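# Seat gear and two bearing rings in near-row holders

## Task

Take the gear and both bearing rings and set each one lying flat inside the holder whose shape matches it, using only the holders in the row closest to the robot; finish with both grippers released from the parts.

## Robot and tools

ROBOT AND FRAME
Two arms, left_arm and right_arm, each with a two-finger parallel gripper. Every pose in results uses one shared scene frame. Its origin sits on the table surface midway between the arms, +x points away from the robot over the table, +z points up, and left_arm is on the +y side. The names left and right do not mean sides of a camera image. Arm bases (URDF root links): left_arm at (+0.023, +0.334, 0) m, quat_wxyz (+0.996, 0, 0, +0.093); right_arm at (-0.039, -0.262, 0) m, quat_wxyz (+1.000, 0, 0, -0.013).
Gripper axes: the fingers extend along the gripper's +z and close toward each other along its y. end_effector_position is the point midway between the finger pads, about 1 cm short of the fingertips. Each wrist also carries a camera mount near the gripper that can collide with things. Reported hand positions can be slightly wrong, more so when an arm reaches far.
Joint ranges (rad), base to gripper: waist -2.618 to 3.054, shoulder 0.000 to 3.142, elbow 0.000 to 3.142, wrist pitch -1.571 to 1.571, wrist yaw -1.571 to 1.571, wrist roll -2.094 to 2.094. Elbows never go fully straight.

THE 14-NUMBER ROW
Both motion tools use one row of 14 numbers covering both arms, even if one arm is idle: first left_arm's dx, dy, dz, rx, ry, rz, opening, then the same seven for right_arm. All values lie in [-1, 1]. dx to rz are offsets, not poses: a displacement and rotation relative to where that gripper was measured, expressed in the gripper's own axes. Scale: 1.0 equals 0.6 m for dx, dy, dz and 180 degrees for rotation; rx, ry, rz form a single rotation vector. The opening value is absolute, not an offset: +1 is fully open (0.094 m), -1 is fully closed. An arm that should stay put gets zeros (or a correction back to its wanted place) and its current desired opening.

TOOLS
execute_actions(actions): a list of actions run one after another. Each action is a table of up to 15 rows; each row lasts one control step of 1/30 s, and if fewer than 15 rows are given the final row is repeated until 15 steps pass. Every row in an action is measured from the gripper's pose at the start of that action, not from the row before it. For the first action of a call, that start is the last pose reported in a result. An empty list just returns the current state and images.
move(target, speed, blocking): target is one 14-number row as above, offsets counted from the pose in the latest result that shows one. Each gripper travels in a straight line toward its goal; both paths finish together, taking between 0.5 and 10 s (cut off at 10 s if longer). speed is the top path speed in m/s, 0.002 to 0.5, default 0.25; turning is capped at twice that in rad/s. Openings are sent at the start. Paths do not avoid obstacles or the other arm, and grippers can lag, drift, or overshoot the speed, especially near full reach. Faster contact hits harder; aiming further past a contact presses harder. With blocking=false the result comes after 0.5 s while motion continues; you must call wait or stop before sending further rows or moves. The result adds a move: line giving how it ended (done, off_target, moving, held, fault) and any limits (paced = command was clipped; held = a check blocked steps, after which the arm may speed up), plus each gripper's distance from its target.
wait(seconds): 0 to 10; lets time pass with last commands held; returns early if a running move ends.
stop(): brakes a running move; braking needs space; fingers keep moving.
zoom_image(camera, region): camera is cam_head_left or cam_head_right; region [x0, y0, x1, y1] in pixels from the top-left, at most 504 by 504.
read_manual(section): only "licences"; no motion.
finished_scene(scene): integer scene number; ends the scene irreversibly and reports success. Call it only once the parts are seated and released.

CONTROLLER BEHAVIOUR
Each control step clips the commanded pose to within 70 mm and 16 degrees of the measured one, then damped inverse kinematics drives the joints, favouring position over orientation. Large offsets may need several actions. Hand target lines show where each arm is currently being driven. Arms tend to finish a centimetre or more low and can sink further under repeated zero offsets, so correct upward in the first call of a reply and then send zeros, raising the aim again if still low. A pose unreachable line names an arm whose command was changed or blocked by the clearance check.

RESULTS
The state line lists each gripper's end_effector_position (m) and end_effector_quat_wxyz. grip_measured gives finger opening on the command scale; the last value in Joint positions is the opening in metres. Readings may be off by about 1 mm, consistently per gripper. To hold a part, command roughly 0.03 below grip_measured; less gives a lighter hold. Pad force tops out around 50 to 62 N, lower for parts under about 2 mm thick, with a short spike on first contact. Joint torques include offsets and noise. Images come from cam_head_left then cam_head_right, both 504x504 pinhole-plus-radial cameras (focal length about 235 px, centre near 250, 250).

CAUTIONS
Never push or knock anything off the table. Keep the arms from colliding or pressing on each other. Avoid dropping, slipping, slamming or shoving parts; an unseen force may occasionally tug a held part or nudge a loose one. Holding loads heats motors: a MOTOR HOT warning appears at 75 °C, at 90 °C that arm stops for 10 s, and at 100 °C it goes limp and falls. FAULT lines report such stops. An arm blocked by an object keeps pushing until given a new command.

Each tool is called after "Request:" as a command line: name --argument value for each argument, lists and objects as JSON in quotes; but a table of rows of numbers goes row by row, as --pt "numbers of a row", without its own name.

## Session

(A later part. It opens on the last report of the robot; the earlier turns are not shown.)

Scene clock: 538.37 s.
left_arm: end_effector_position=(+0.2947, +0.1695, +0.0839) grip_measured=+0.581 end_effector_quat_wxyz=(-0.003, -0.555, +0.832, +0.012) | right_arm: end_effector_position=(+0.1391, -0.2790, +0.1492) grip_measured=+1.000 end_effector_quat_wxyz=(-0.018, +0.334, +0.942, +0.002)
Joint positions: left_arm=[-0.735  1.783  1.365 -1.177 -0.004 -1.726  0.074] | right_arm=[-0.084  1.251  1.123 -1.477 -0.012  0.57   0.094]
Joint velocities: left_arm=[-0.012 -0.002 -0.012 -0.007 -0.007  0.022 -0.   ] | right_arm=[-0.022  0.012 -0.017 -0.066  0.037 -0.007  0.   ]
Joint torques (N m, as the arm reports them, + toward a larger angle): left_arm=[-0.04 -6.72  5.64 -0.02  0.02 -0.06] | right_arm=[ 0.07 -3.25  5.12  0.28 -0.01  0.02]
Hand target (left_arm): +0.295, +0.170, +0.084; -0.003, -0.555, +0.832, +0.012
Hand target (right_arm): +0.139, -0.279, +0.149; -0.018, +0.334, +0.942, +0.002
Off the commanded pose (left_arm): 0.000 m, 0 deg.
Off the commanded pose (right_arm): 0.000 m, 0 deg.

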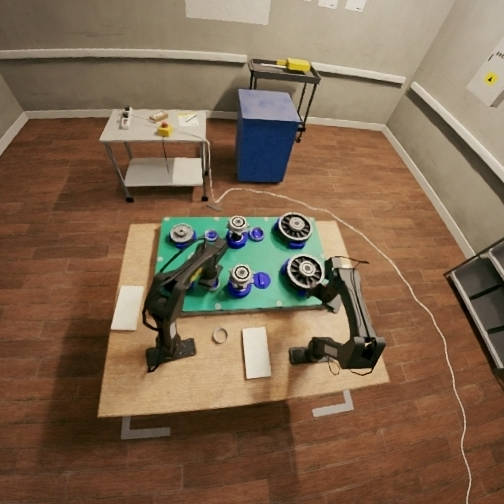

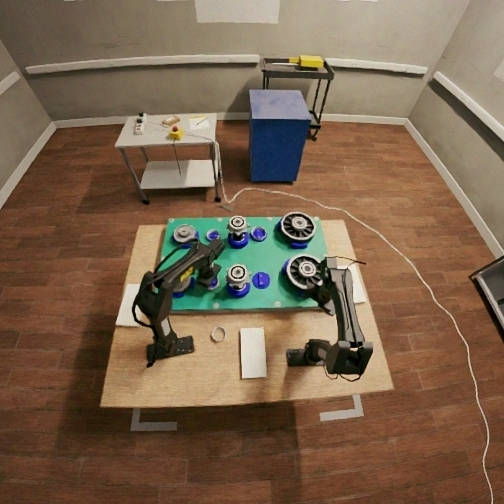

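Request:
move --target '[0,0,-0.06,0,0,0,0.54,0,0,0,0,0,0,1]' --speed 0.04

Scene clock: 541.50 s.
left_arm: end_effector_position=(+0.2931, +0.1705, +0.1082) grip_measured=+0.581 end_effector_quat_wxyz=(-0.007, -0.555, +0.832, +0.021) | right_arm: end_effector_position=(+0.1391, -0.2790, +0.1492) grip_measured=+1.000 end_effector_quat_wxyz=(-0.018, +0.334, +0.942, +0.002)
Joint positions: left_arm=[-0.735  1.783  1.462 -1.294 -0.004 -1.726  0.074] | right_arm=[-0.084  1.251  1.123 -1.477 -0.012  0.57   0.094]
Joint velocities: left_arm=[ 0.007 -0.022 -0.022  0.037  0.066  0.022 -0.001] | right_arm=[ 0.002  0.012 -0.012 -0.051  0.022 -0.007  0.   ]
Joint torques (N m, as the arm reports them, + toward a larger angle): left_arm=[ 0.17 -7.62  8.35 -0.26  0.03 -0.04] | right_arm=[-0.12 -3.22  5.28  0.23  0.01  0.04]
Hand target (left_arm): +0.295, +0.170, +0.120; -0.003, -0.555, +0.832, +0.011
Hand target (right_arm): +0.139, -0.279, +0.149; -0.018, +0.334, +0.942, +0.002
Off the commanded pose (left_arm): 0.012 m, 1 deg.
Off the commanded pose (right_arm): 0.000 m, 0 deg.
move: off_target (left_arm)

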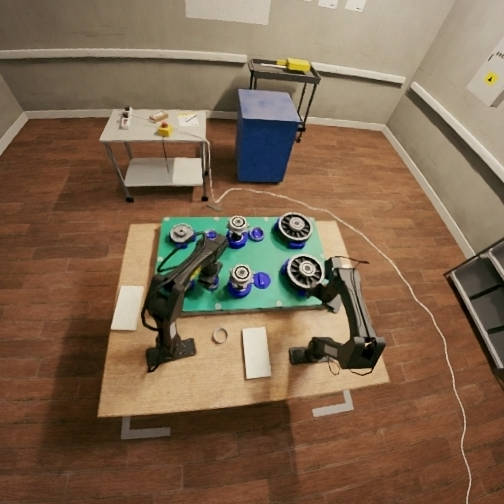

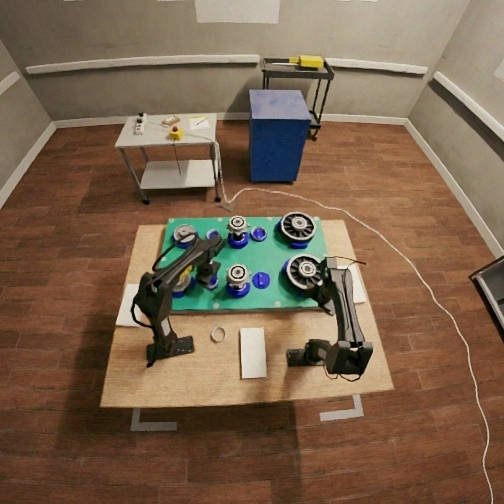

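Request:
move --target '[0,0,-0.06,0,0,0,0.54,0,0,0,0,0,0,1]' --speed 0.08

Request:
move --target '[0.17,0.2,-0.02,0,0,0.13,0.54,0,0,0,0,0,0,1]' --speed 0.15

Scene clock: 562.70 s.
left_arm: end_effector_position=(+0.2930, +0.1705, +0.1363) grip_measured=+0.581 end_effector_quat_wxyz=(-0.009, -0.555, +0.831, +0.024) | right_arm: end_effector_position=(+0.1391, -0.2790, +0.1492) grip_measured=+1.000 end_effector_quat_wxyz=(-0.018, +0.334, +0.942, +0.002)
Joint positions: left_arm=[-0.735  1.787  1.578 -1.413 -0.004 -1.726  0.074] | right_arm=[-0.084  1.251  1.123 -1.477 -0.012  0.57   0.094]
Joint velocities: left_arm=[-0.012 -0.002 -0.002  0.066  0.022 -0.007 -0.   ] | right_arm=[ 0.012  0.017  0.007  0.051  0.037 -0.037  0.   ]
Joint torques (N m, as the arm reports them, + toward a larger angle): left_arm=[-0.04 -6.97  8.15 -0.31  0.07 -0.02] | right_arm=[-0.05 -3.35  5.14  0.23 -0.01  0.07]
Hand target (left_arm): +0.294, +0.170, +0.144; -0.007, -0.555, +0.832, +0.021
Hand target (right_arm): +0.139, -0.279, +0.149; -0.018, +0.334, +0.942, +0.002
Off the commanded pose (left_arm): 0.008 m, 0 deg.
Off the commanded pose (right_arm): 0.000 m, 0 deg.
move: done

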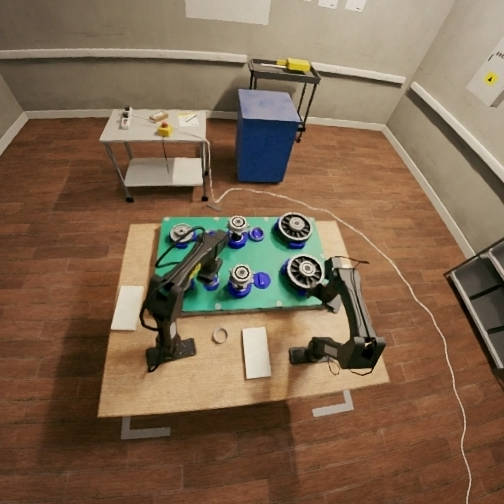

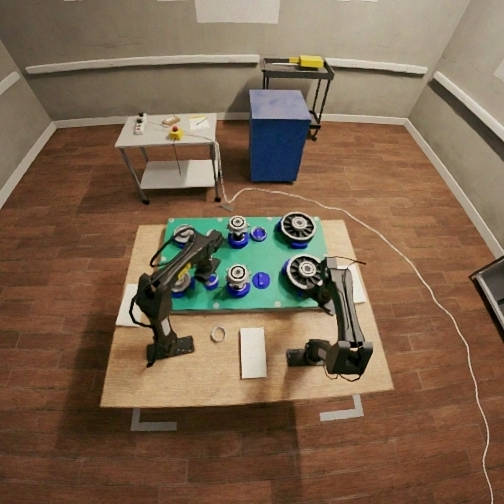

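Scene clock: 564.40 s.
left_arm: end_effector_position=(+0.1506, +0.1204, +0.1468) grip_measured=+0.581 end_effector_quat_wxyz=(-0.011, -0.373, +0.928, +0.020) | right_arm: end_effector_position=(+0.1391, -0.2790, +0.1492) grip_measured=+1.000 end_effector_quat_wxyz=(-0.018, +0.334, +0.942, +0.002)
Joint positions: left_arm=[-1.211  1.525  1.335 -1.425  0.015 -1.789  0.074] | right_arm=[-0.084  1.251  1.123 -1.477 -0.012  0.57   0.094]
Joint velocities: left_arm=[-0.007  0.002  0.007  0.051  0.037 -0.066  0.001] | right_arm=[ 0.017 -0.002  0.007  0.007  0.037 -0.066  0.   ]
Joint torques (N m, as the arm reports them, + toward a larger angle): left_arm=[-0.59 -6.34  5.3  -0.33  0.04 -0.04] | right_arm=[ 0.09 -3.34  5.03  0.23 -0.02  0.  ]
Hand target (left_arm): +0.146, +0.126, +0.152; -0.010, -0.375, +0.927, +0.020
Hand target (right_arm): +0.139, -0.279, +0.149; -0.018, +0.334, +0.942, +0.002
Off the commanded pose (left_arm): 0.009 m, 0 deg.
Off the commanded pose (right_arm): 0.000 m, 0 deg.
move: done

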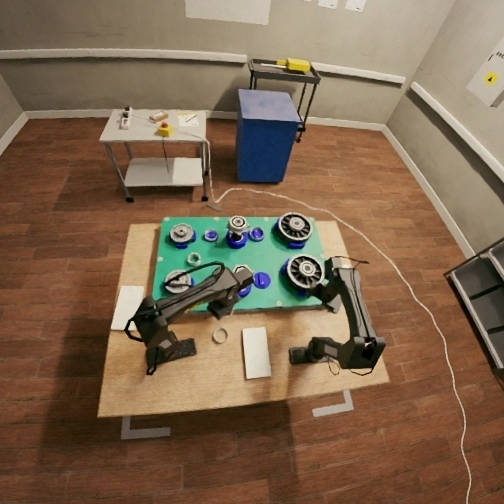

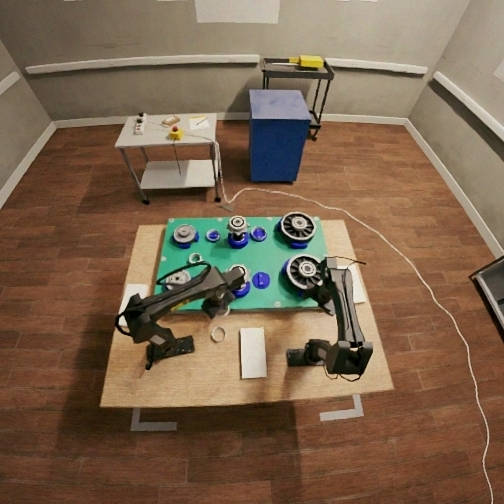

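Request:
move --target '[0.319,-0.018,0.128,0.008,0,0.16,0.54,0,0,0,0,0,0,1]' --speed 0.15

Scene clock: 572.30 s.
left_arm: end_effector_position=(+0.0187, -0.0067, +0.0644) grip_measured=+0.581 end_effector_quat_wxyz=(-0.007, -0.136, +0.990, +0.024) | right_arm: end_effector_position=(+0.1391, -0.2790, +0.1492) grip_measured=+1.000 end_effector_quat_wxyz=(-0.018, +0.334, +0.942, +0.002)
Joint positions: left_arm=[-1.761  1.903  1.44  -1.154  0.021 -1.846  0.074] | right_arm=[-0.084  1.251  1.123 -1.477 -0.012  0.57   0.094]
Joint velocities: left_arm=[-0.002  0.002 -0.017 -0.007 -0.066  0.022 -0.   ] | right_arm=[ 0.012  0.002 -0.002  0.022  0.007  0.007  0.   ]
Joint torques (N m, as the arm reports them, + toward a larger angle): left_arm=[-0.36 -8.06  8.45 -0.04  0.06 -0.04] | right_arm=[-0.04 -3.27  5.08  0.22 -0.01  0.07]
Hand target (left_arm): +0.018, -0.017, +0.075; -0.008, -0.131, +0.991, +0.002
Hand target (right_arm): +0.139, -0.279, +0.149; -0.018, +0.334, +0.942, +0.002
Off the commanded pose (left_arm): 0.013 m, 2 deg.
Off the commanded pose (right_arm): 0.000 m, 0 deg.
move: off_target (left_arm)

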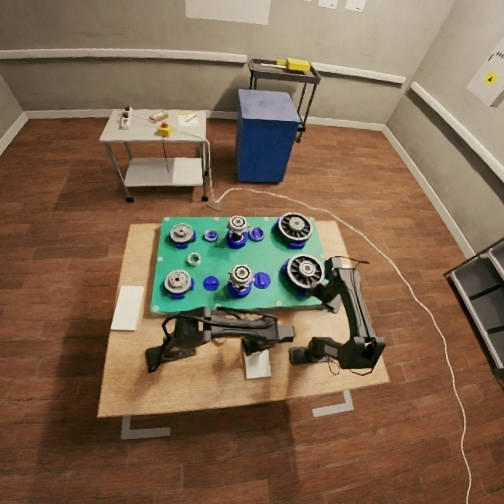

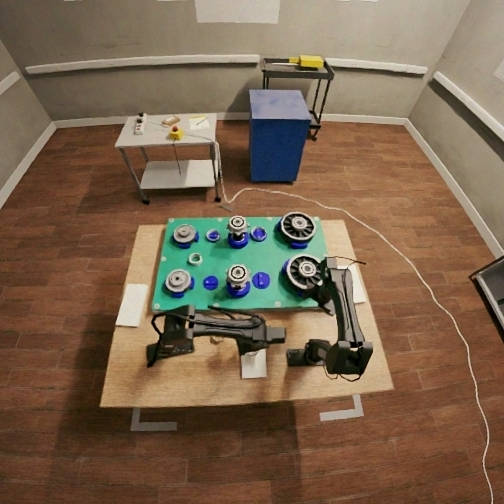

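Request:
move --target '[0.008,-0.032,0.035,0.014,0,0,0.54,0,0,0,0,0,0,1]' --speed 0.04

Request:
zoom_image --camera "cam_head_left" --region '[220,310,300,390]'

Scene clock: 579.00 s.
left_arm: end_effector_position=(+0.0187, -0.0246, +0.0409) grip_measured=+0.581 end_effector_quat_wxyz=(-0.009, -0.137, +0.991, +0.009) | right_arm: end_effector_position=(+0.1391, -0.2790, +0.1492) grip_measured=+1.000 end_effector_quat_wxyz=(-0.018, +0.334, +0.942, +0.002)
Joint positions: left_arm=[-1.761  1.963  1.429 -1.051  0.021 -1.849  0.074] | right_arm=[-0.084  1.251  1.123 -1.477 -0.012  0.57   0.094]
Joint velocities: left_arm=[-0.007  0.007 -0.002  0.066 -0.022 -0.066 -0.   ] | right_arm=[ 0.007 -0.012 -0.017  0.051 -0.007  0.081  0.   ]
Joint torques (N m, as the arm reports them, + toward a larger angle): left_arm=[-0.72 -8.49  5.24 -0.01 -0.03 -0.1 ] | right_arm=[-0.02 -3.4   5.22  0.27  0.01  0.02]
Hand target (left_arm): +0.018, -0.026, +0.043; -0.005, -0.136, +0.991, +0.002
Hand target (right_arm): +0.139, -0.279, +0.149; -0.018, +0.334, +0.942, +0.002
Off the commanded pose (left_arm): 0.002 m, 1 deg.
Off the commanded pose (right_arm): 0.000 m, 0 deg.
move: done

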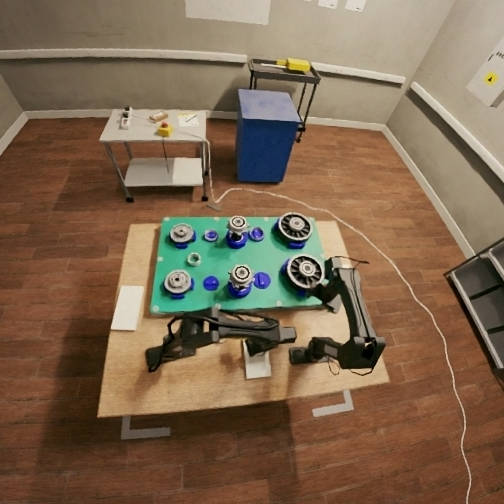

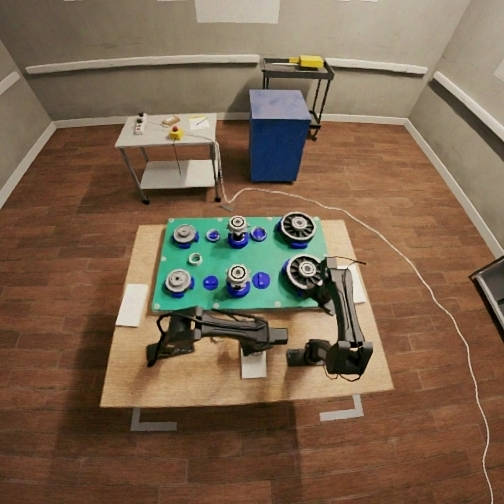

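Region (220, 310, 300, 390) of cam_head_left's 504x504 image, scaled by 6.300, with more detail than that image has.

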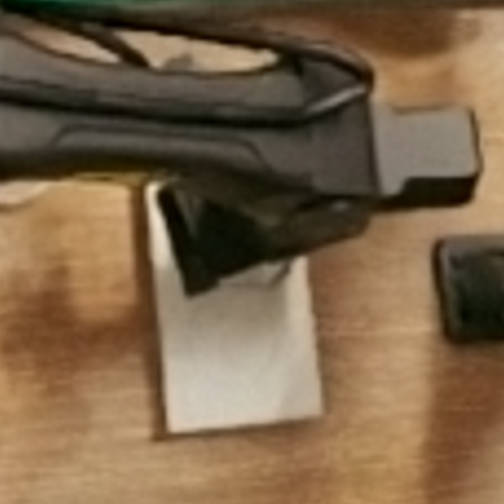

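Lower slowly until contact.

Request:
move --target '[0,0,0.02,0,0,0,0.54,0,0,0,0,0,0,1]' --speed 0.015

Request:
move --target '[0,0,0.015,0,0,0,0.54,0,0,0,0,0,0,1]' --speed 0.015

Scene clock: 582.43 s.
left_arm: end_effector_position=(+0.0187, -0.0257, +0.0356) grip_measured=+0.581 end_effector_quat_wxyz=(-0.009, -0.137, +0.991, +0.009) | right_arm: end_effector_position=(+0.1391, -0.2790, +0.1492) grip_measured=+1.000 end_effector_quat_wxyz=(-0.018, +0.334, +0.942, +0.002)
Joint positions: left_arm=[-1.761  1.974  1.422 -1.034  0.021 -1.849  0.074] | right_arm=[-0.084  1.251  1.123 -1.477 -0.012  0.57   0.094]
Joint velocities: left_arm=[-0.002  0.012 -0.002 -0.051 -0.037  0.007 -0.001] | right_arm=[-0.022 -0.012 -0.007  0.022  0.022  0.037  0.   ]
Joint torques (N m, as the arm reports them, + toward a larger angle): left_arm=[-0.02 -7.63  3.5   0.26  0.09 -0.05] | right_arm=[ 0.   -3.23  5.06  0.23 -0.04  0.05]
Hand target (left_arm): +0.018, -0.025, +0.029; -0.009, -0.137, +0.991, +0.009
Hand target (right_arm): +0.139, -0.279, +0.149; -0.018, +0.334, +0.942, +0.002
Off the commanded pose (left_arm): 0.007 m, 0 deg.
Off the commanded pose (right_arm): 0.000 m, 0 deg.
move: done

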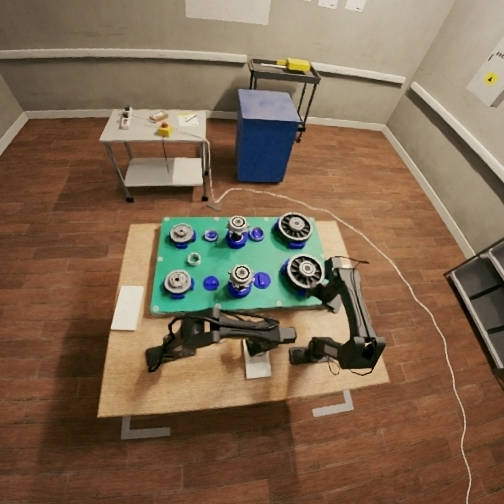

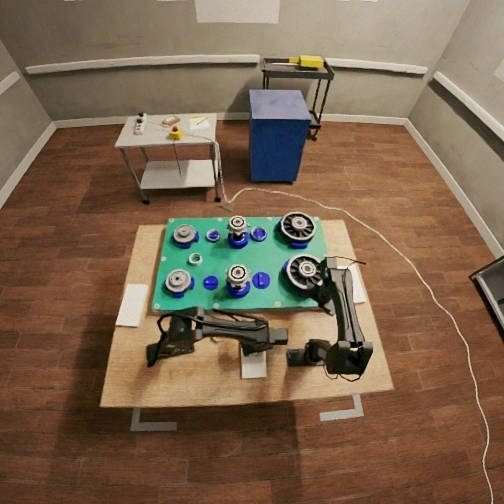

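Scene clock: 583.27 s.
left_arm: end_effector_position=(+0.0187, -0.0257, +0.0356) grip_measured=+0.581 end_effector_quat_wxyz=(-0.009, -0.137, +0.991, +0.009) | right_arm: end_effector_position=(+0.1391, -0.2790, +0.1492) grip_measured=+1.000 end_effector_quat_wxyz=(-0.018, +0.334, +0.942, +0.002)
Joint positions: left_arm=[-1.761  1.974  1.422 -1.034  0.021 -1.849  0.074] | right_arm=[-0.084  1.251  1.123 -1.477 -0.012  0.57   0.094]
Joint velocities: left_arm=[ 0.017 -0.012 -0.012 -0.022 -0.081  0.051 -0.002] | right_arm=[-0.002 -0.002 -0.002  0.022  0.037  0.081  0.   ]
Joint torques (N m, as the arm reports them, + toward a larger angle): left_arm=[ 0.02 -7.22  3.57  0.35  0.07 -0.08] | right_arm=[ 0.1  -3.44  5.09  0.22 -0.01  0.01]
Hand target (left_arm): +0.018, -0.025, +0.027; -0.009, -0.137, +0.991, +0.010
Hand target (right_arm): +0.139, -0.279, +0.149; -0.018, +0.334, +0.942, +0.002
Off the commanded pose (left_arm): 0.009 m, 0 deg.
Off the commanded pose (right_arm): 0.000 m, 0 deg.
move: done

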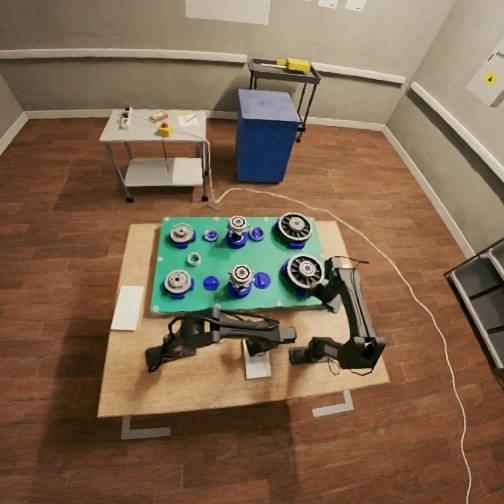

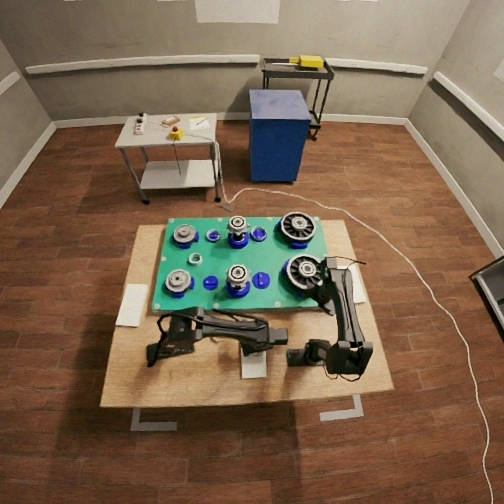

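Request:
execute_actions --actions '[[[0,0,0,0,0,0,0.75,0,0,0,0,0,0,1],[0,0,0,0,0,0,0.8,0,0,0,0,0,0,1],[0,0,0,0,0,0,0.85,0,0,0,0,0,0,1],[0,0,0,0,0,0,0.9,0,0,0,0,0,0,1],[0,0,0,0,0,0,1,0,0,0,0,0,0,1]]]'

Request:
move --target '[0,0,-0.09,0,0,0,1,0,0,0,0,0,0,1]' --speed 0.1

Scene clock: 597.03 s.
left_arm: end_effector_position=(+0.0186, -0.0254, +0.0358) grip_measured=+1.000 end_effector_quat_wxyz=(-0.010, -0.137, +0.991, +0.010) | right_arm: end_effector_position=(+0.1391, -0.2790, +0.1492) grip_measured=+1.000 end_effector_quat_wxyz=(-0.018, +0.334, +0.942, +0.002)
Joint positions: left_arm=[-1.761  1.974  1.422 -1.036  0.022 -1.849  0.094] | right_arm=[-0.084  1.251  1.123 -1.477 -0.012  0.57   0.094]
Joint velocities: left_arm=[ 0.002  0.002 -0.007 -0.007  0.007 -0.051  0.   ] | right_arm=[-0.017 -0.012 -0.007 -0.066 -0.081 -0.007  0.   ]
Joint torques (N m, as the arm reports them, + toward a larger angle): left_arm=[ 0.16 -8.02  5.35 -0.01  0.05 -0.07] | right_arm=[-0.13 -3.17  5.14  0.28 -0.04  0.03]
Hand target (left_arm): +0.019, -0.026, +0.036; -0.009, -0.137, +0.991, +0.009
Hand target (right_arm): +0.139, -0.279, +0.149; -0.018, +0.334, +0.942, +0.002
Off the commanded pose (left_arm): 0.000 m, 0 deg.
Off the commanded pose (right_arm): 0.000 m, 0 deg.

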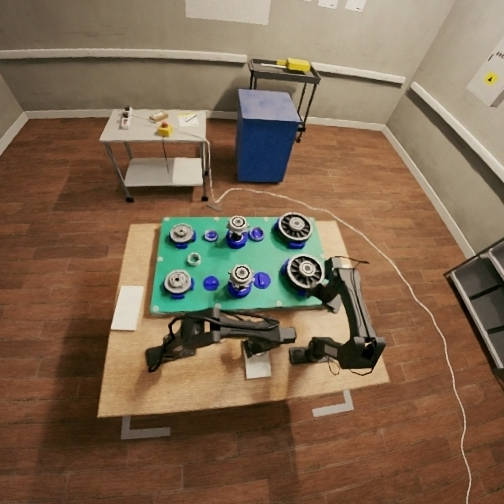

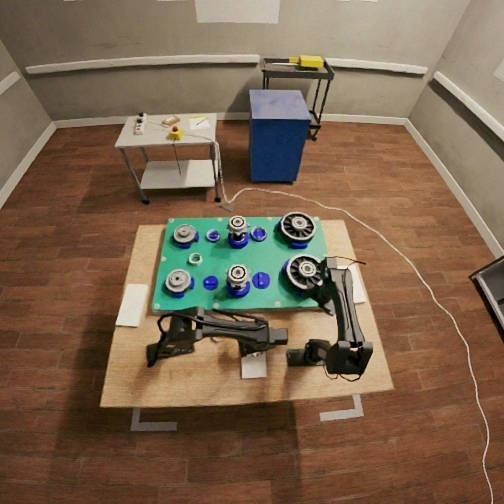

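Scene clock: 598.17 s.
left_arm: end_effector_position=(+0.0186, -0.0236, +0.0774) grip_measured=+1.000 end_effector_quat_wxyz=(-0.008, -0.137, +0.990, +0.020) | right_arm: end_effector_position=(+0.1391, -0.2790, +0.1492) grip_measured=+1.000 end_effector_quat_wxyz=(-0.018, +0.334, +0.942, +0.002)
Joint positions: left_arm=[-1.761  1.949  1.556 -1.215  0.022 -1.849  0.094] | right_arm=[-0.084  1.251  1.123 -1.477 -0.012  0.57   0.094]
Joint velocities: left_arm=[-0.007 -0.012 -0.012 -0.007 -0.051  0.022  0.   ] | right_arm=[ 0.007 -0.002  0.007 -0.022  0.007  0.007  0.   ]
Joint torques (N m, as the arm reports them, + toward a larger angle): left_arm=[ 0.36 -9.16  7.74 -0.3   0.07  0.  ] | right_arm=[ 0.05 -3.53  5.13  0.22 -0.01  0.03]
Hand target (left_arm): +0.020, -0.025, +0.089; -0.009, -0.137, +0.991, +0.010
Hand target (right_arm): +0.139, -0.279, +0.149; -0.018, +0.334, +0.942, +0.002
Off the commanded pose (left_arm): 0.013 m, 1 deg.
Off the commanded pose (right_arm): 0.000 m, 0 deg.
move: off_target (left_arm)

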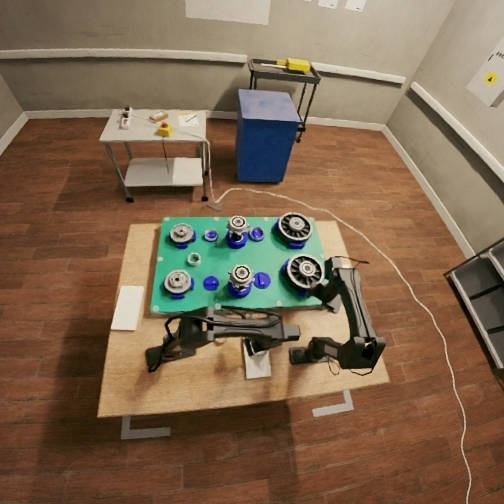

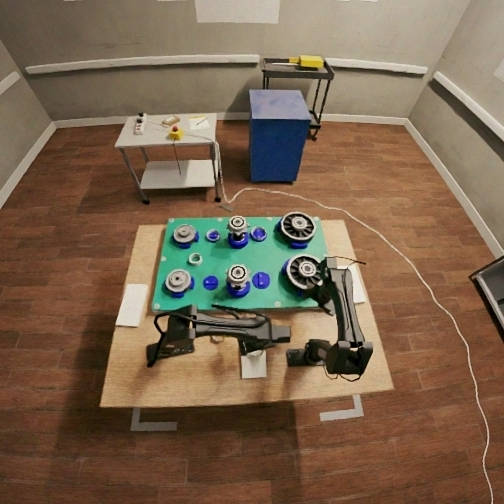

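Request:
move --target '[-0.162,0.217,-0.01,0.013,-0.003,-0.146,1,0,0,0,0,0,0,1]' --speed 0.2

Request:
zoom_image --camera "cam_head_right" --region '[180,300,290,390]'

Scene clock: 606.30 s.
left_arm: end_effector_position=(+0.0756, +0.1225, +0.0814) grip_measured=+1.000 end_effector_quat_wxyz=(-0.002, -0.352, +0.936, +0.005) | right_arm: end_effector_position=(+0.1391, -0.2790, +0.1492) grip_measured=+1.000 end_effector_quat_wxyz=(-0.018, +0.334, +0.942, +0.002)
Joint positions: left_arm=[-1.512  1.39   0.957 -1.146  0.005 -2.045  0.094] | right_arm=[-0.084  1.251  1.123 -1.477 -0.012  0.57   0.094]
Joint velocities: left_arm=[-0.002 -0.012 -0.007  0.11  -0.081 -0.007  0.   ] | right_arm=[-0.002 -0.007  0.007  0.007  0.037 -0.007  0.   ]
Joint torques (N m, as the arm reports them, + toward a larger angle): left_arm=[ 0.95 -4.75  4.84 -0.14 -0.03 -0.04] | right_arm=[ 0.06 -3.34  5.23  0.27 -0.01  0.08]
Hand target (left_arm): +0.078, +0.127, +0.083; +0.003, -0.359, +0.933, +0.004
Hand target (right_arm): +0.139, -0.279, +0.149; -0.018, +0.334, +0.942, +0.002
Off the commanded pose (left_arm): 0.008 m, 1 deg.
Off the commanded pose (right_arm): 0.000 m, 0 deg.
move: done

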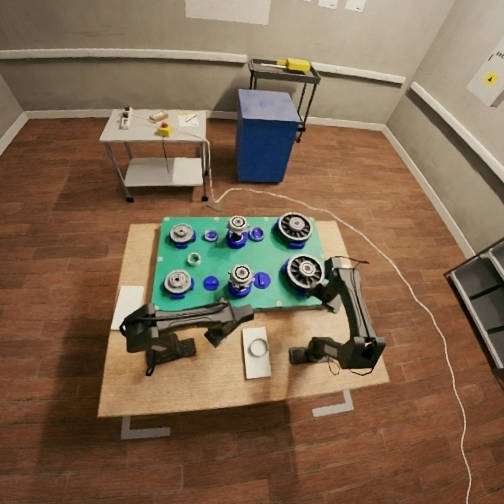

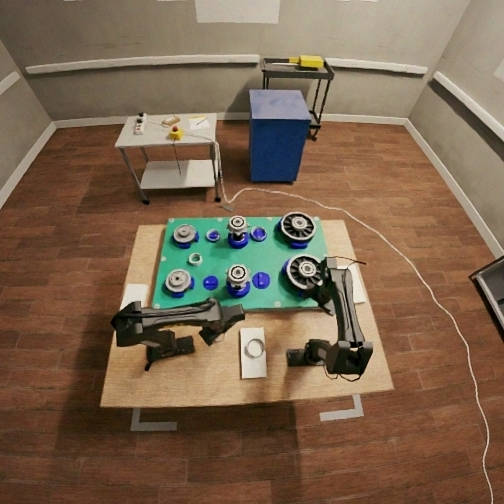

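Region (180, 300, 290, 390) of cam_head_right's 504x504 image, scaled by 4.582, with more detail than that image has; it fills the top 412 rows of this view, and the rest is white.

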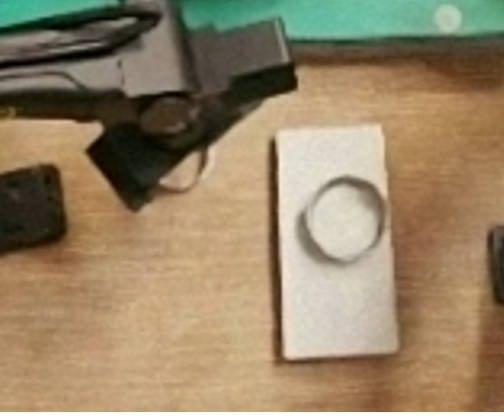

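Request:
move --target '[-0.01,0.007,0.085,0,0,0,1,0,0,0,0,0,0,1]' --speed 0.06

Request:
zoom_image --camera "cam_head_right" --region '[185,300,255,370]'

Request:
zoom_image --camera "cam_head_left" --region '[190,300,290,380]'

Scene clock: 624.13 s.
left_arm: end_effector_position=(+0.0745, +0.1270, +0.0333) grip_measured=+1.000 end_effector_quat_wxyz=(-0.002, -0.349, +0.937, +0.002) | right_arm: end_effector_position=(+0.1391, -0.2790, +0.1492) grip_measured=+1.000 end_effector_quat_wxyz=(-0.018, +0.334, +0.942, +0.002)
Joint positions: left_arm=[-1.512  1.425  0.785 -0.934  0.005 -2.039  0.094] | right_arm=[-0.084  1.251  1.123 -1.477 -0.012  0.57   0.094]
Joint velocities: left_arm=[ 0.012  0.002  0.002  0.022 -0.037 -0.081  0.   ] | right_arm=[-0.007 -0.032 -0.017  0.051  0.022  0.007  0.   ]
Joint torques (N m, as the arm reports them, + toward a larger angle): left_arm=[ 1.1  -2.89  4.49  0.1   0.07  0.02] | right_arm=[-0.05 -3.42  5.28  0.25  0.01  0.02]
Hand target (left_arm): +0.077, +0.129, +0.031; -0.002, -0.352, +0.936, +0.004
Hand target (right_arm): +0.139, -0.279, +0.149; -0.018, +0.334, +0.942, +0.002
Off the commanded pose (left_arm): 0.005 m, 0 deg.
Off the commanded pose (right_arm): 0.000 m, 0 deg.
move: done

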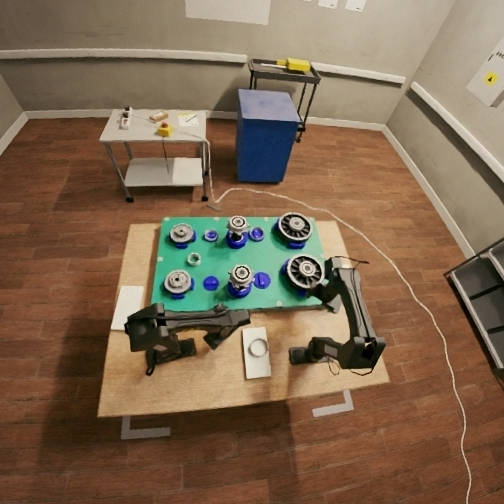

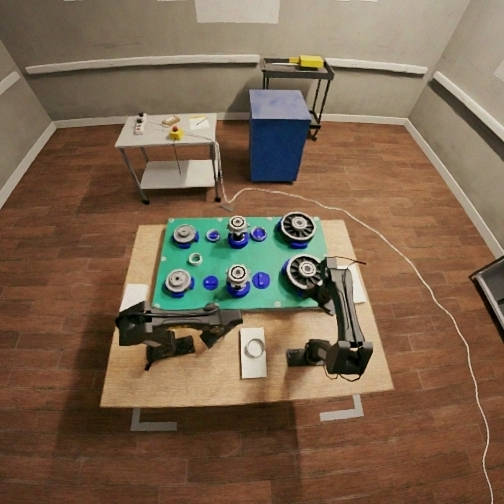

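Region (185, 300, 255, 370) of cam_head_right's 504x504 image, scaled by 7.200, with more detail than that image has.

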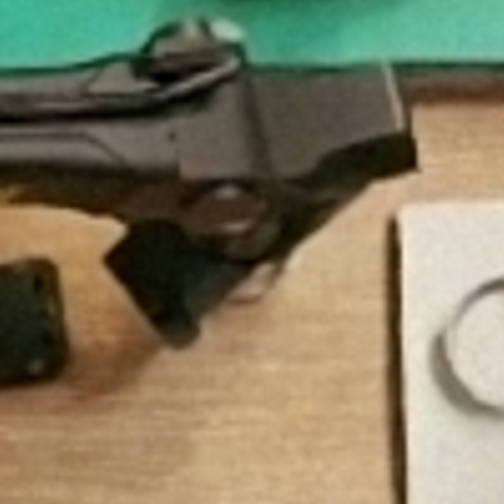

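Region (190, 300, 290, 380) of cam_head_left's 504x504 image, scaled by 5.040, with more detail than that image has; it fills the top 403 rows of this view, and the rest is white.

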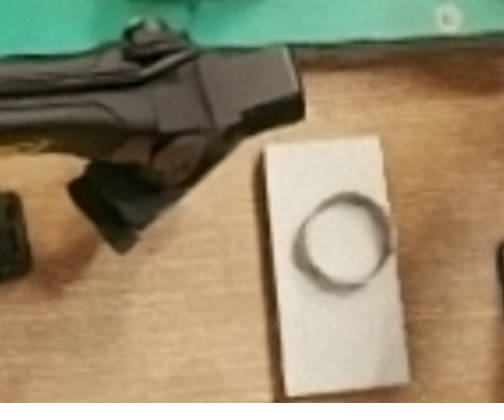

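Request:
move --target '[-0.004,-0.002,0.032,0,0,0,1,0,0,0,0,0,0,1]' --speed 0.03

Scene clock: 627.77 s.
left_arm: end_effector_position=(+0.0750, +0.1249, +0.0174) grip_measured=+1.000 end_effector_quat_wxyz=(-0.003, -0.347, +0.938, -0.002) | right_arm: end_effector_position=(+0.1391, -0.2790, +0.1492) grip_measured=+1.000 end_effector_quat_wxyz=(-0.018, +0.334, +0.942, +0.002)
Joint positions: left_arm=[-1.512  1.456  0.743 -0.852  0.005 -2.034  0.094] | right_arm=[-0.084  1.251  1.123 -1.477 -0.012  0.57   0.094]
Joint velocities: left_arm=[ 0.007  0.002 -0.007  0.066 -0.037  0.022  0.   ] | right_arm=[-0.012 -0.007 -0.002  0.037 -0.022 -0.022  0.   ]
Joint torques (N m, as the arm reports them, + toward a larger angle): left_arm=[ 1.14 -3.03  4.41  0.15  0.09 -0.02] | right_arm=[-0.1  -3.3   5.05  0.27 -0.05  0.05]
Hand target (left_arm): +0.077, +0.127, +0.014; -0.002, -0.349, +0.937, +0.002
Hand target (right_arm): +0.139, -0.279, +0.149; -0.018, +0.334, +0.942, +0.002
Off the commanded pose (left_arm): 0.005 m, 1 deg.
Off the commanded pose (right_arm): 0.000 m, 0 deg.
move: done

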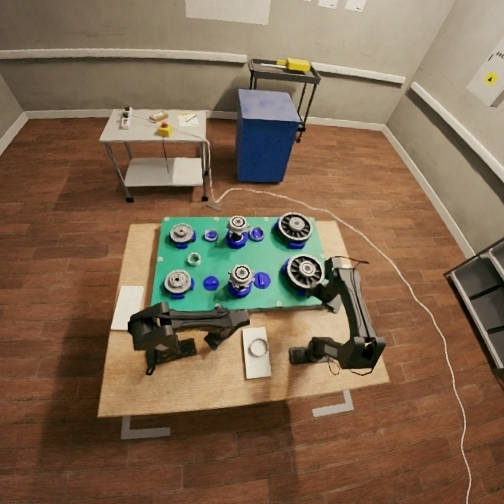

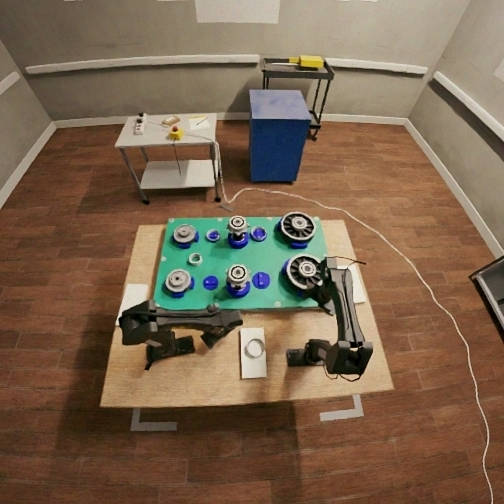

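Request:
execute_actions --actions '[[[-0.008,0,0,0,0,0,0.9,0,0,0,0,0,0,1],[-0.008,0,0,0,0,0,0.8,0,0,0,0,0,0,1],[-0.008,0,0,0,0,0,0.7,0,0,0,0,0,0,1],[-0.008,0,0,0,0,0,0.62,0,0,0,0,0,0,1],[-0.008,0,0,0,0,0,0.56,0,0,0,0,0,0,1],[-0.008,0,0,0,0,0,0.5,0,0,0,0,0,0,1],[-0.008,0,0,0,0,0,0.45,0,0,0,0,0,0,1],[-0.008,0,0,0,0,0,0.41,0,0,0,0,0,0,1],[-0.008,0,0,0,0,0,0.38,0,0,0,0,0,0,1],[-0.008,0,0,0,0,0,0.35,0,0,0,0,0,0,1],[-0.008,0,0,0,0,0,0.33,0,0,0,0,0,0,1],[-0.008,0,0,0,0,0,0.31,0,0,0,0,0,0,1],[-0.008,0,0,0,0,0,0.29,0,0,0,0,0,0,1],[-0.008,0,0,0,0,0,0.27,0,0,0,0,0,0,1],[-0.008,0,0,0,0,0,0.26,0,0,0,0,0,0,1]]]'

Request:
wait --seconds 0.3

Scene clock: 636.17 s.
left_arm: end_effector_position=(+0.0775, +0.1251, +0.0174) grip_measured=+0.298 end_effector_quat_wxyz=(-0.003, -0.346, +0.938, -0.003) | right_arm: end_effector_position=(+0.1391, -0.2790, +0.1492) grip_measured=+1.000 end_effector_quat_wxyz=(-0.018, +0.334, +0.942, +0.002)
Joint positions: left_arm=[-1.501  1.456  0.743 -0.851  0.005 -2.021  0.061] | right_arm=[-0.084  1.251  1.123 -1.477 -0.012  0.57   0.094]
Joint velocities: left_arm=[ 0.002 -0.002  0.012 -0.037  0.037 -0.037 -0.001] | right_arm=[-0.017  0.007 -0.002 -0.007  0.081 -0.037  0.   ]
Joint torques (N m, as the arm reports them, + toward a larger angle): left_arm=[ 0.87 -4.18  4.4   0.03  0.02  0.04] | right_arm=[-0.06 -3.36  5.2   0.25  0.    0.02]
Hand target (left_arm): +0.079, +0.128, +0.017; -0.003, -0.347, +0.938, -0.002
Hand target (right_arm): +0.139, -0.279, +0.149; -0.018, +0.334, +0.942, +0.002
Off the commanded pose (left_arm): 0.003 m, 0 deg.
Off the commanded pose (right_arm): 0.000 m, 0 deg.

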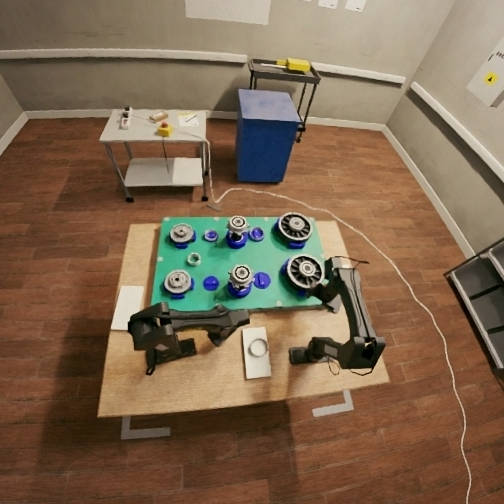

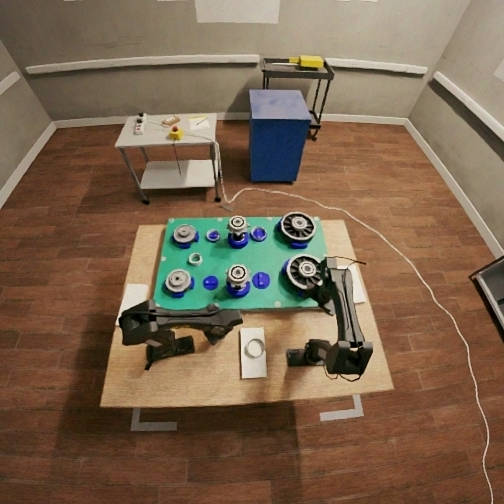

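Scene clock: 636.47 s.
left_arm: end_effector_position=(+0.0775, +0.1251, +0.0174) grip_measured=+0.298 end_effector_quat_wxyz=(-0.003, -0.345, +0.938, -0.003) | right_arm: end_effector_position=(+0.1391, -0.2790, +0.1492) grip_measured=+1.000 end_effector_quat_wxyz=(-0.018, +0.334, +0.942, +0.002)
Joint positions: left_arm=[-1.501  1.456  0.743 -0.851  0.005 -2.02   0.061] | right_arm=[-0.084  1.251  1.123 -1.477 -0.012  0.57   0.094]
Joint velocities: left_arm=[ 0.002  0.007  0.002 -0.007  0.007 -0.022  0.   ] | right_arm=[-0.007 -0.007 -0.007 -0.081 -0.051 -0.037  0.   ]
Joint torques (N m, as the arm reports them, + toward a larger angle): left_arm=[ 1.   -4.16  4.49 -0.01  0.04 -0.04] | right_arm=[ 0.02 -3.32  4.98  0.22 -0.01  0.05]
Hand target (left_arm): +0.079, +0.128, +0.017; -0.003, -0.347, +0.938, -0.002
Hand target (right_arm): +0.139, -0.279, +0.149; -0.018, +0.334, +0.942, +0.002
Off the commanded pose (left_arm): 0.003 m, 0 deg.
Off the commanded pose (right_arm): 0.000 m, 0 deg.
wait: 0.30 s; at rest by 0.17 s

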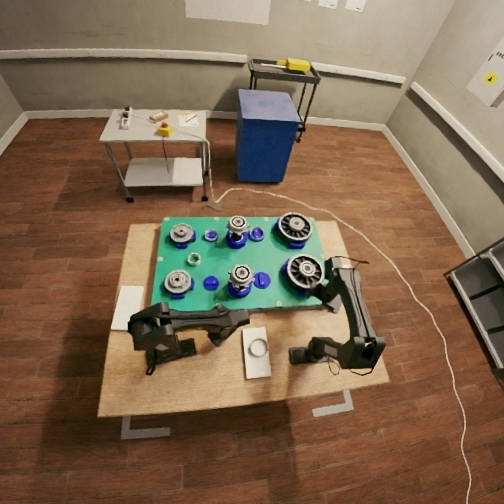

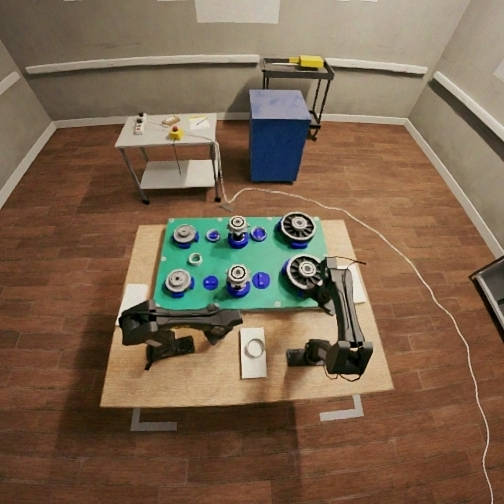

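Gripped. Let me look at the now-empty holders closely before placing.

Request:
zoom_image --camera "cam_head_left" --region '[190,220,280,300]'

Request:
zoom_image --camera "cam_head_right" --region '[190,220,280,300]'

Region (190, 220, 280, 300) of cam_head_left's 504x504 image, scaled by 5.600, with more detail than that image has.

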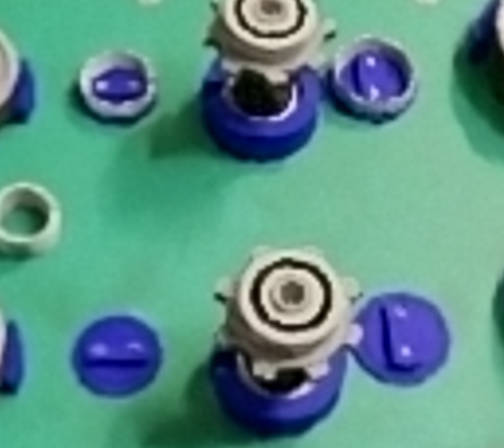

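Region (190, 220, 280, 300) of cam_head_right's 504x504 image, scaled by 5.600, with more detail than that image has.

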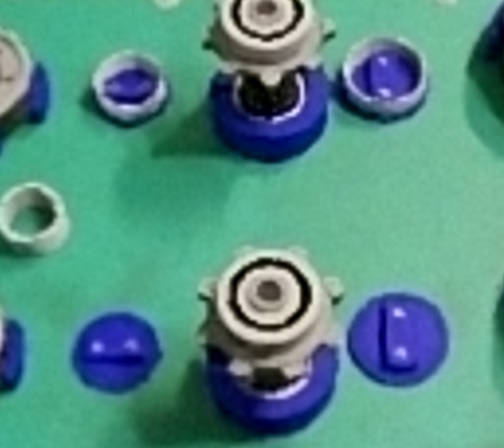

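Request:
move --target '[-0.036,-0.009,-0.2,0,0,0.1,0.26,0,0,0,0,0,0,1]' --speed 0.15

Scene clock: 657.43 s.
left_arm: end_effector_position=(+0.0961, +0.1383, +0.1255) grip_measured=+0.298 end_effector_quat_wxyz=(-0.005, -0.193, +0.981, +0.011) | right_arm: end_effector_position=(+0.1391, -0.2790, +0.1492) grip_measured=+1.000 end_effector_quat_wxyz=(-0.018, +0.334, +0.942, +0.002)
Joint positions: left_arm=[-1.398  1.351  1.101 -1.344  0.006 -1.601  0.061] | right_arm=[-0.084  1.251  1.123 -1.477 -0.012  0.57   0.094]
Joint velocities: left_arm=[ 0.007  0.007 -0.007  0.007  0.037  0.066 -0.001] | right_arm=[ 0.012 -0.012  0.007 -0.037  0.022 -0.007  0.   ]
Joint torques (N m, as the arm reports them, + toward a larger angle): left_arm=[ 0.72 -4.34  8.18 -0.2   0.03  0.  ] | right_arm=[ 0.06 -3.33  5.34  0.2   0.01  0.06]
Hand target (left_arm): +0.098, +0.138, +0.136; -0.003, -0.194, +0.981, -0.003
Hand target (right_arm): +0.139, -0.279, +0.149; -0.018, +0.334, +0.942, +0.002
Off the commanded pose (left_arm): 0.012 m, 2 deg.
Off the commanded pose (right_arm): 0.000 m, 0 deg.
move: off_target (left_arm)

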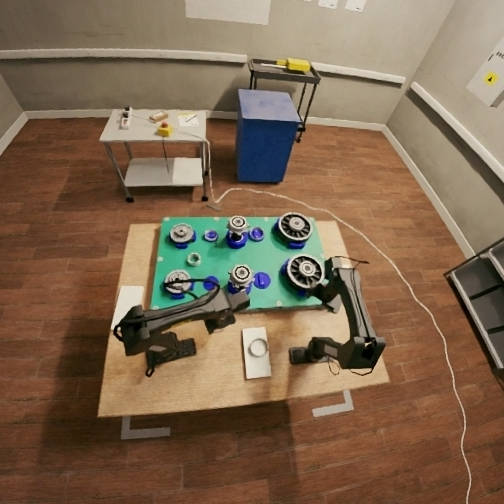

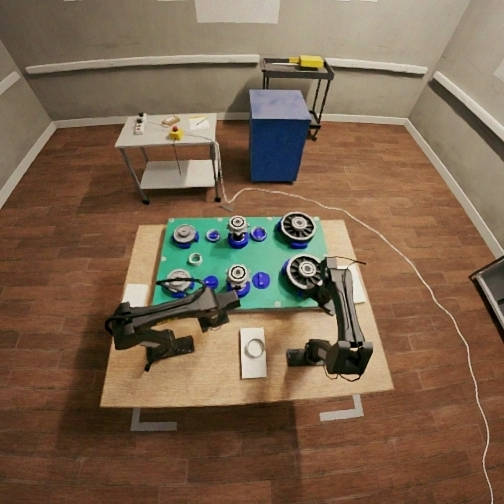

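Request:
move --target '[-0.329,-0.081,-0.033,0.0075,0,0.06,0.26,0.4265,0.199,0.098,-0.003,-0.011,-0.04,1]' --speed 0.2

Scene clock: 670.17 s.
left_arm: end_effector_position=(+0.2910, +0.1643, +0.1338) grip_measured=+0.298 end_effector_quat_wxyz=(-0.014, -0.102, +0.995, +0.007) | right_arm: end_effector_position=(+0.0111, -0.0354, +0.0937) grip_measured=+1.000 end_effector_quat_wxyz=(-0.002, +0.271, +0.963, -0.014)
Joint positions: left_arm=[-0.749  1.773  1.552 -1.381  0.007 -0.767  0.061] | right_arm=[ 1.371  1.458  1.063 -1.203 -0.004  1.893  0.094]
Joint velocities: left_arm=[-0.012  0.002  0.017  0.022 -0.007  0.066  0.   ] | right_arm=[ 0.002 -0.007 -0.007  0.037  0.051  0.037  0.   ]
Joint torques (N m, as the arm reports them, + toward a larger angle): left_arm=[ 0.51 -6.84  8.46 -0.25  0.03  0.05] | right_arm=[ 0.34 -4.8   6.82  0.36  0.12  0.18]
Hand target (left_arm): +0.294, +0.164, +0.143; -0.008, -0.100, +0.995, +0.001
Hand target (right_arm): +0.015, -0.027, +0.098; +0.007, +0.274, +0.962, +0.001
Off the commanded pose (left_arm): 0.012 m, 2 deg.
Off the commanded pose (right_arm): 0.012 m, 2 deg.
move: off_target (left_arm, right_arm)

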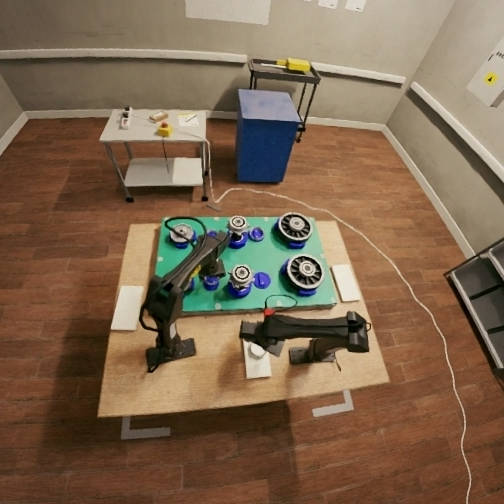

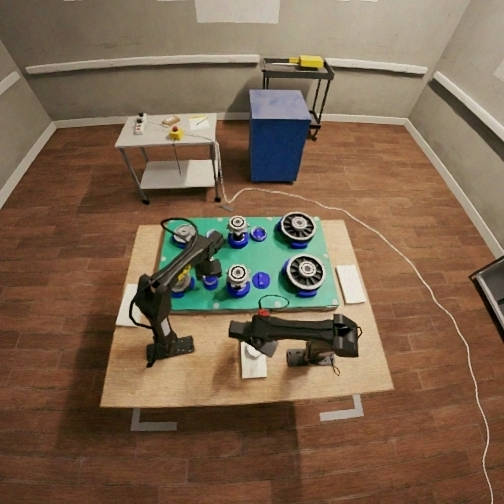

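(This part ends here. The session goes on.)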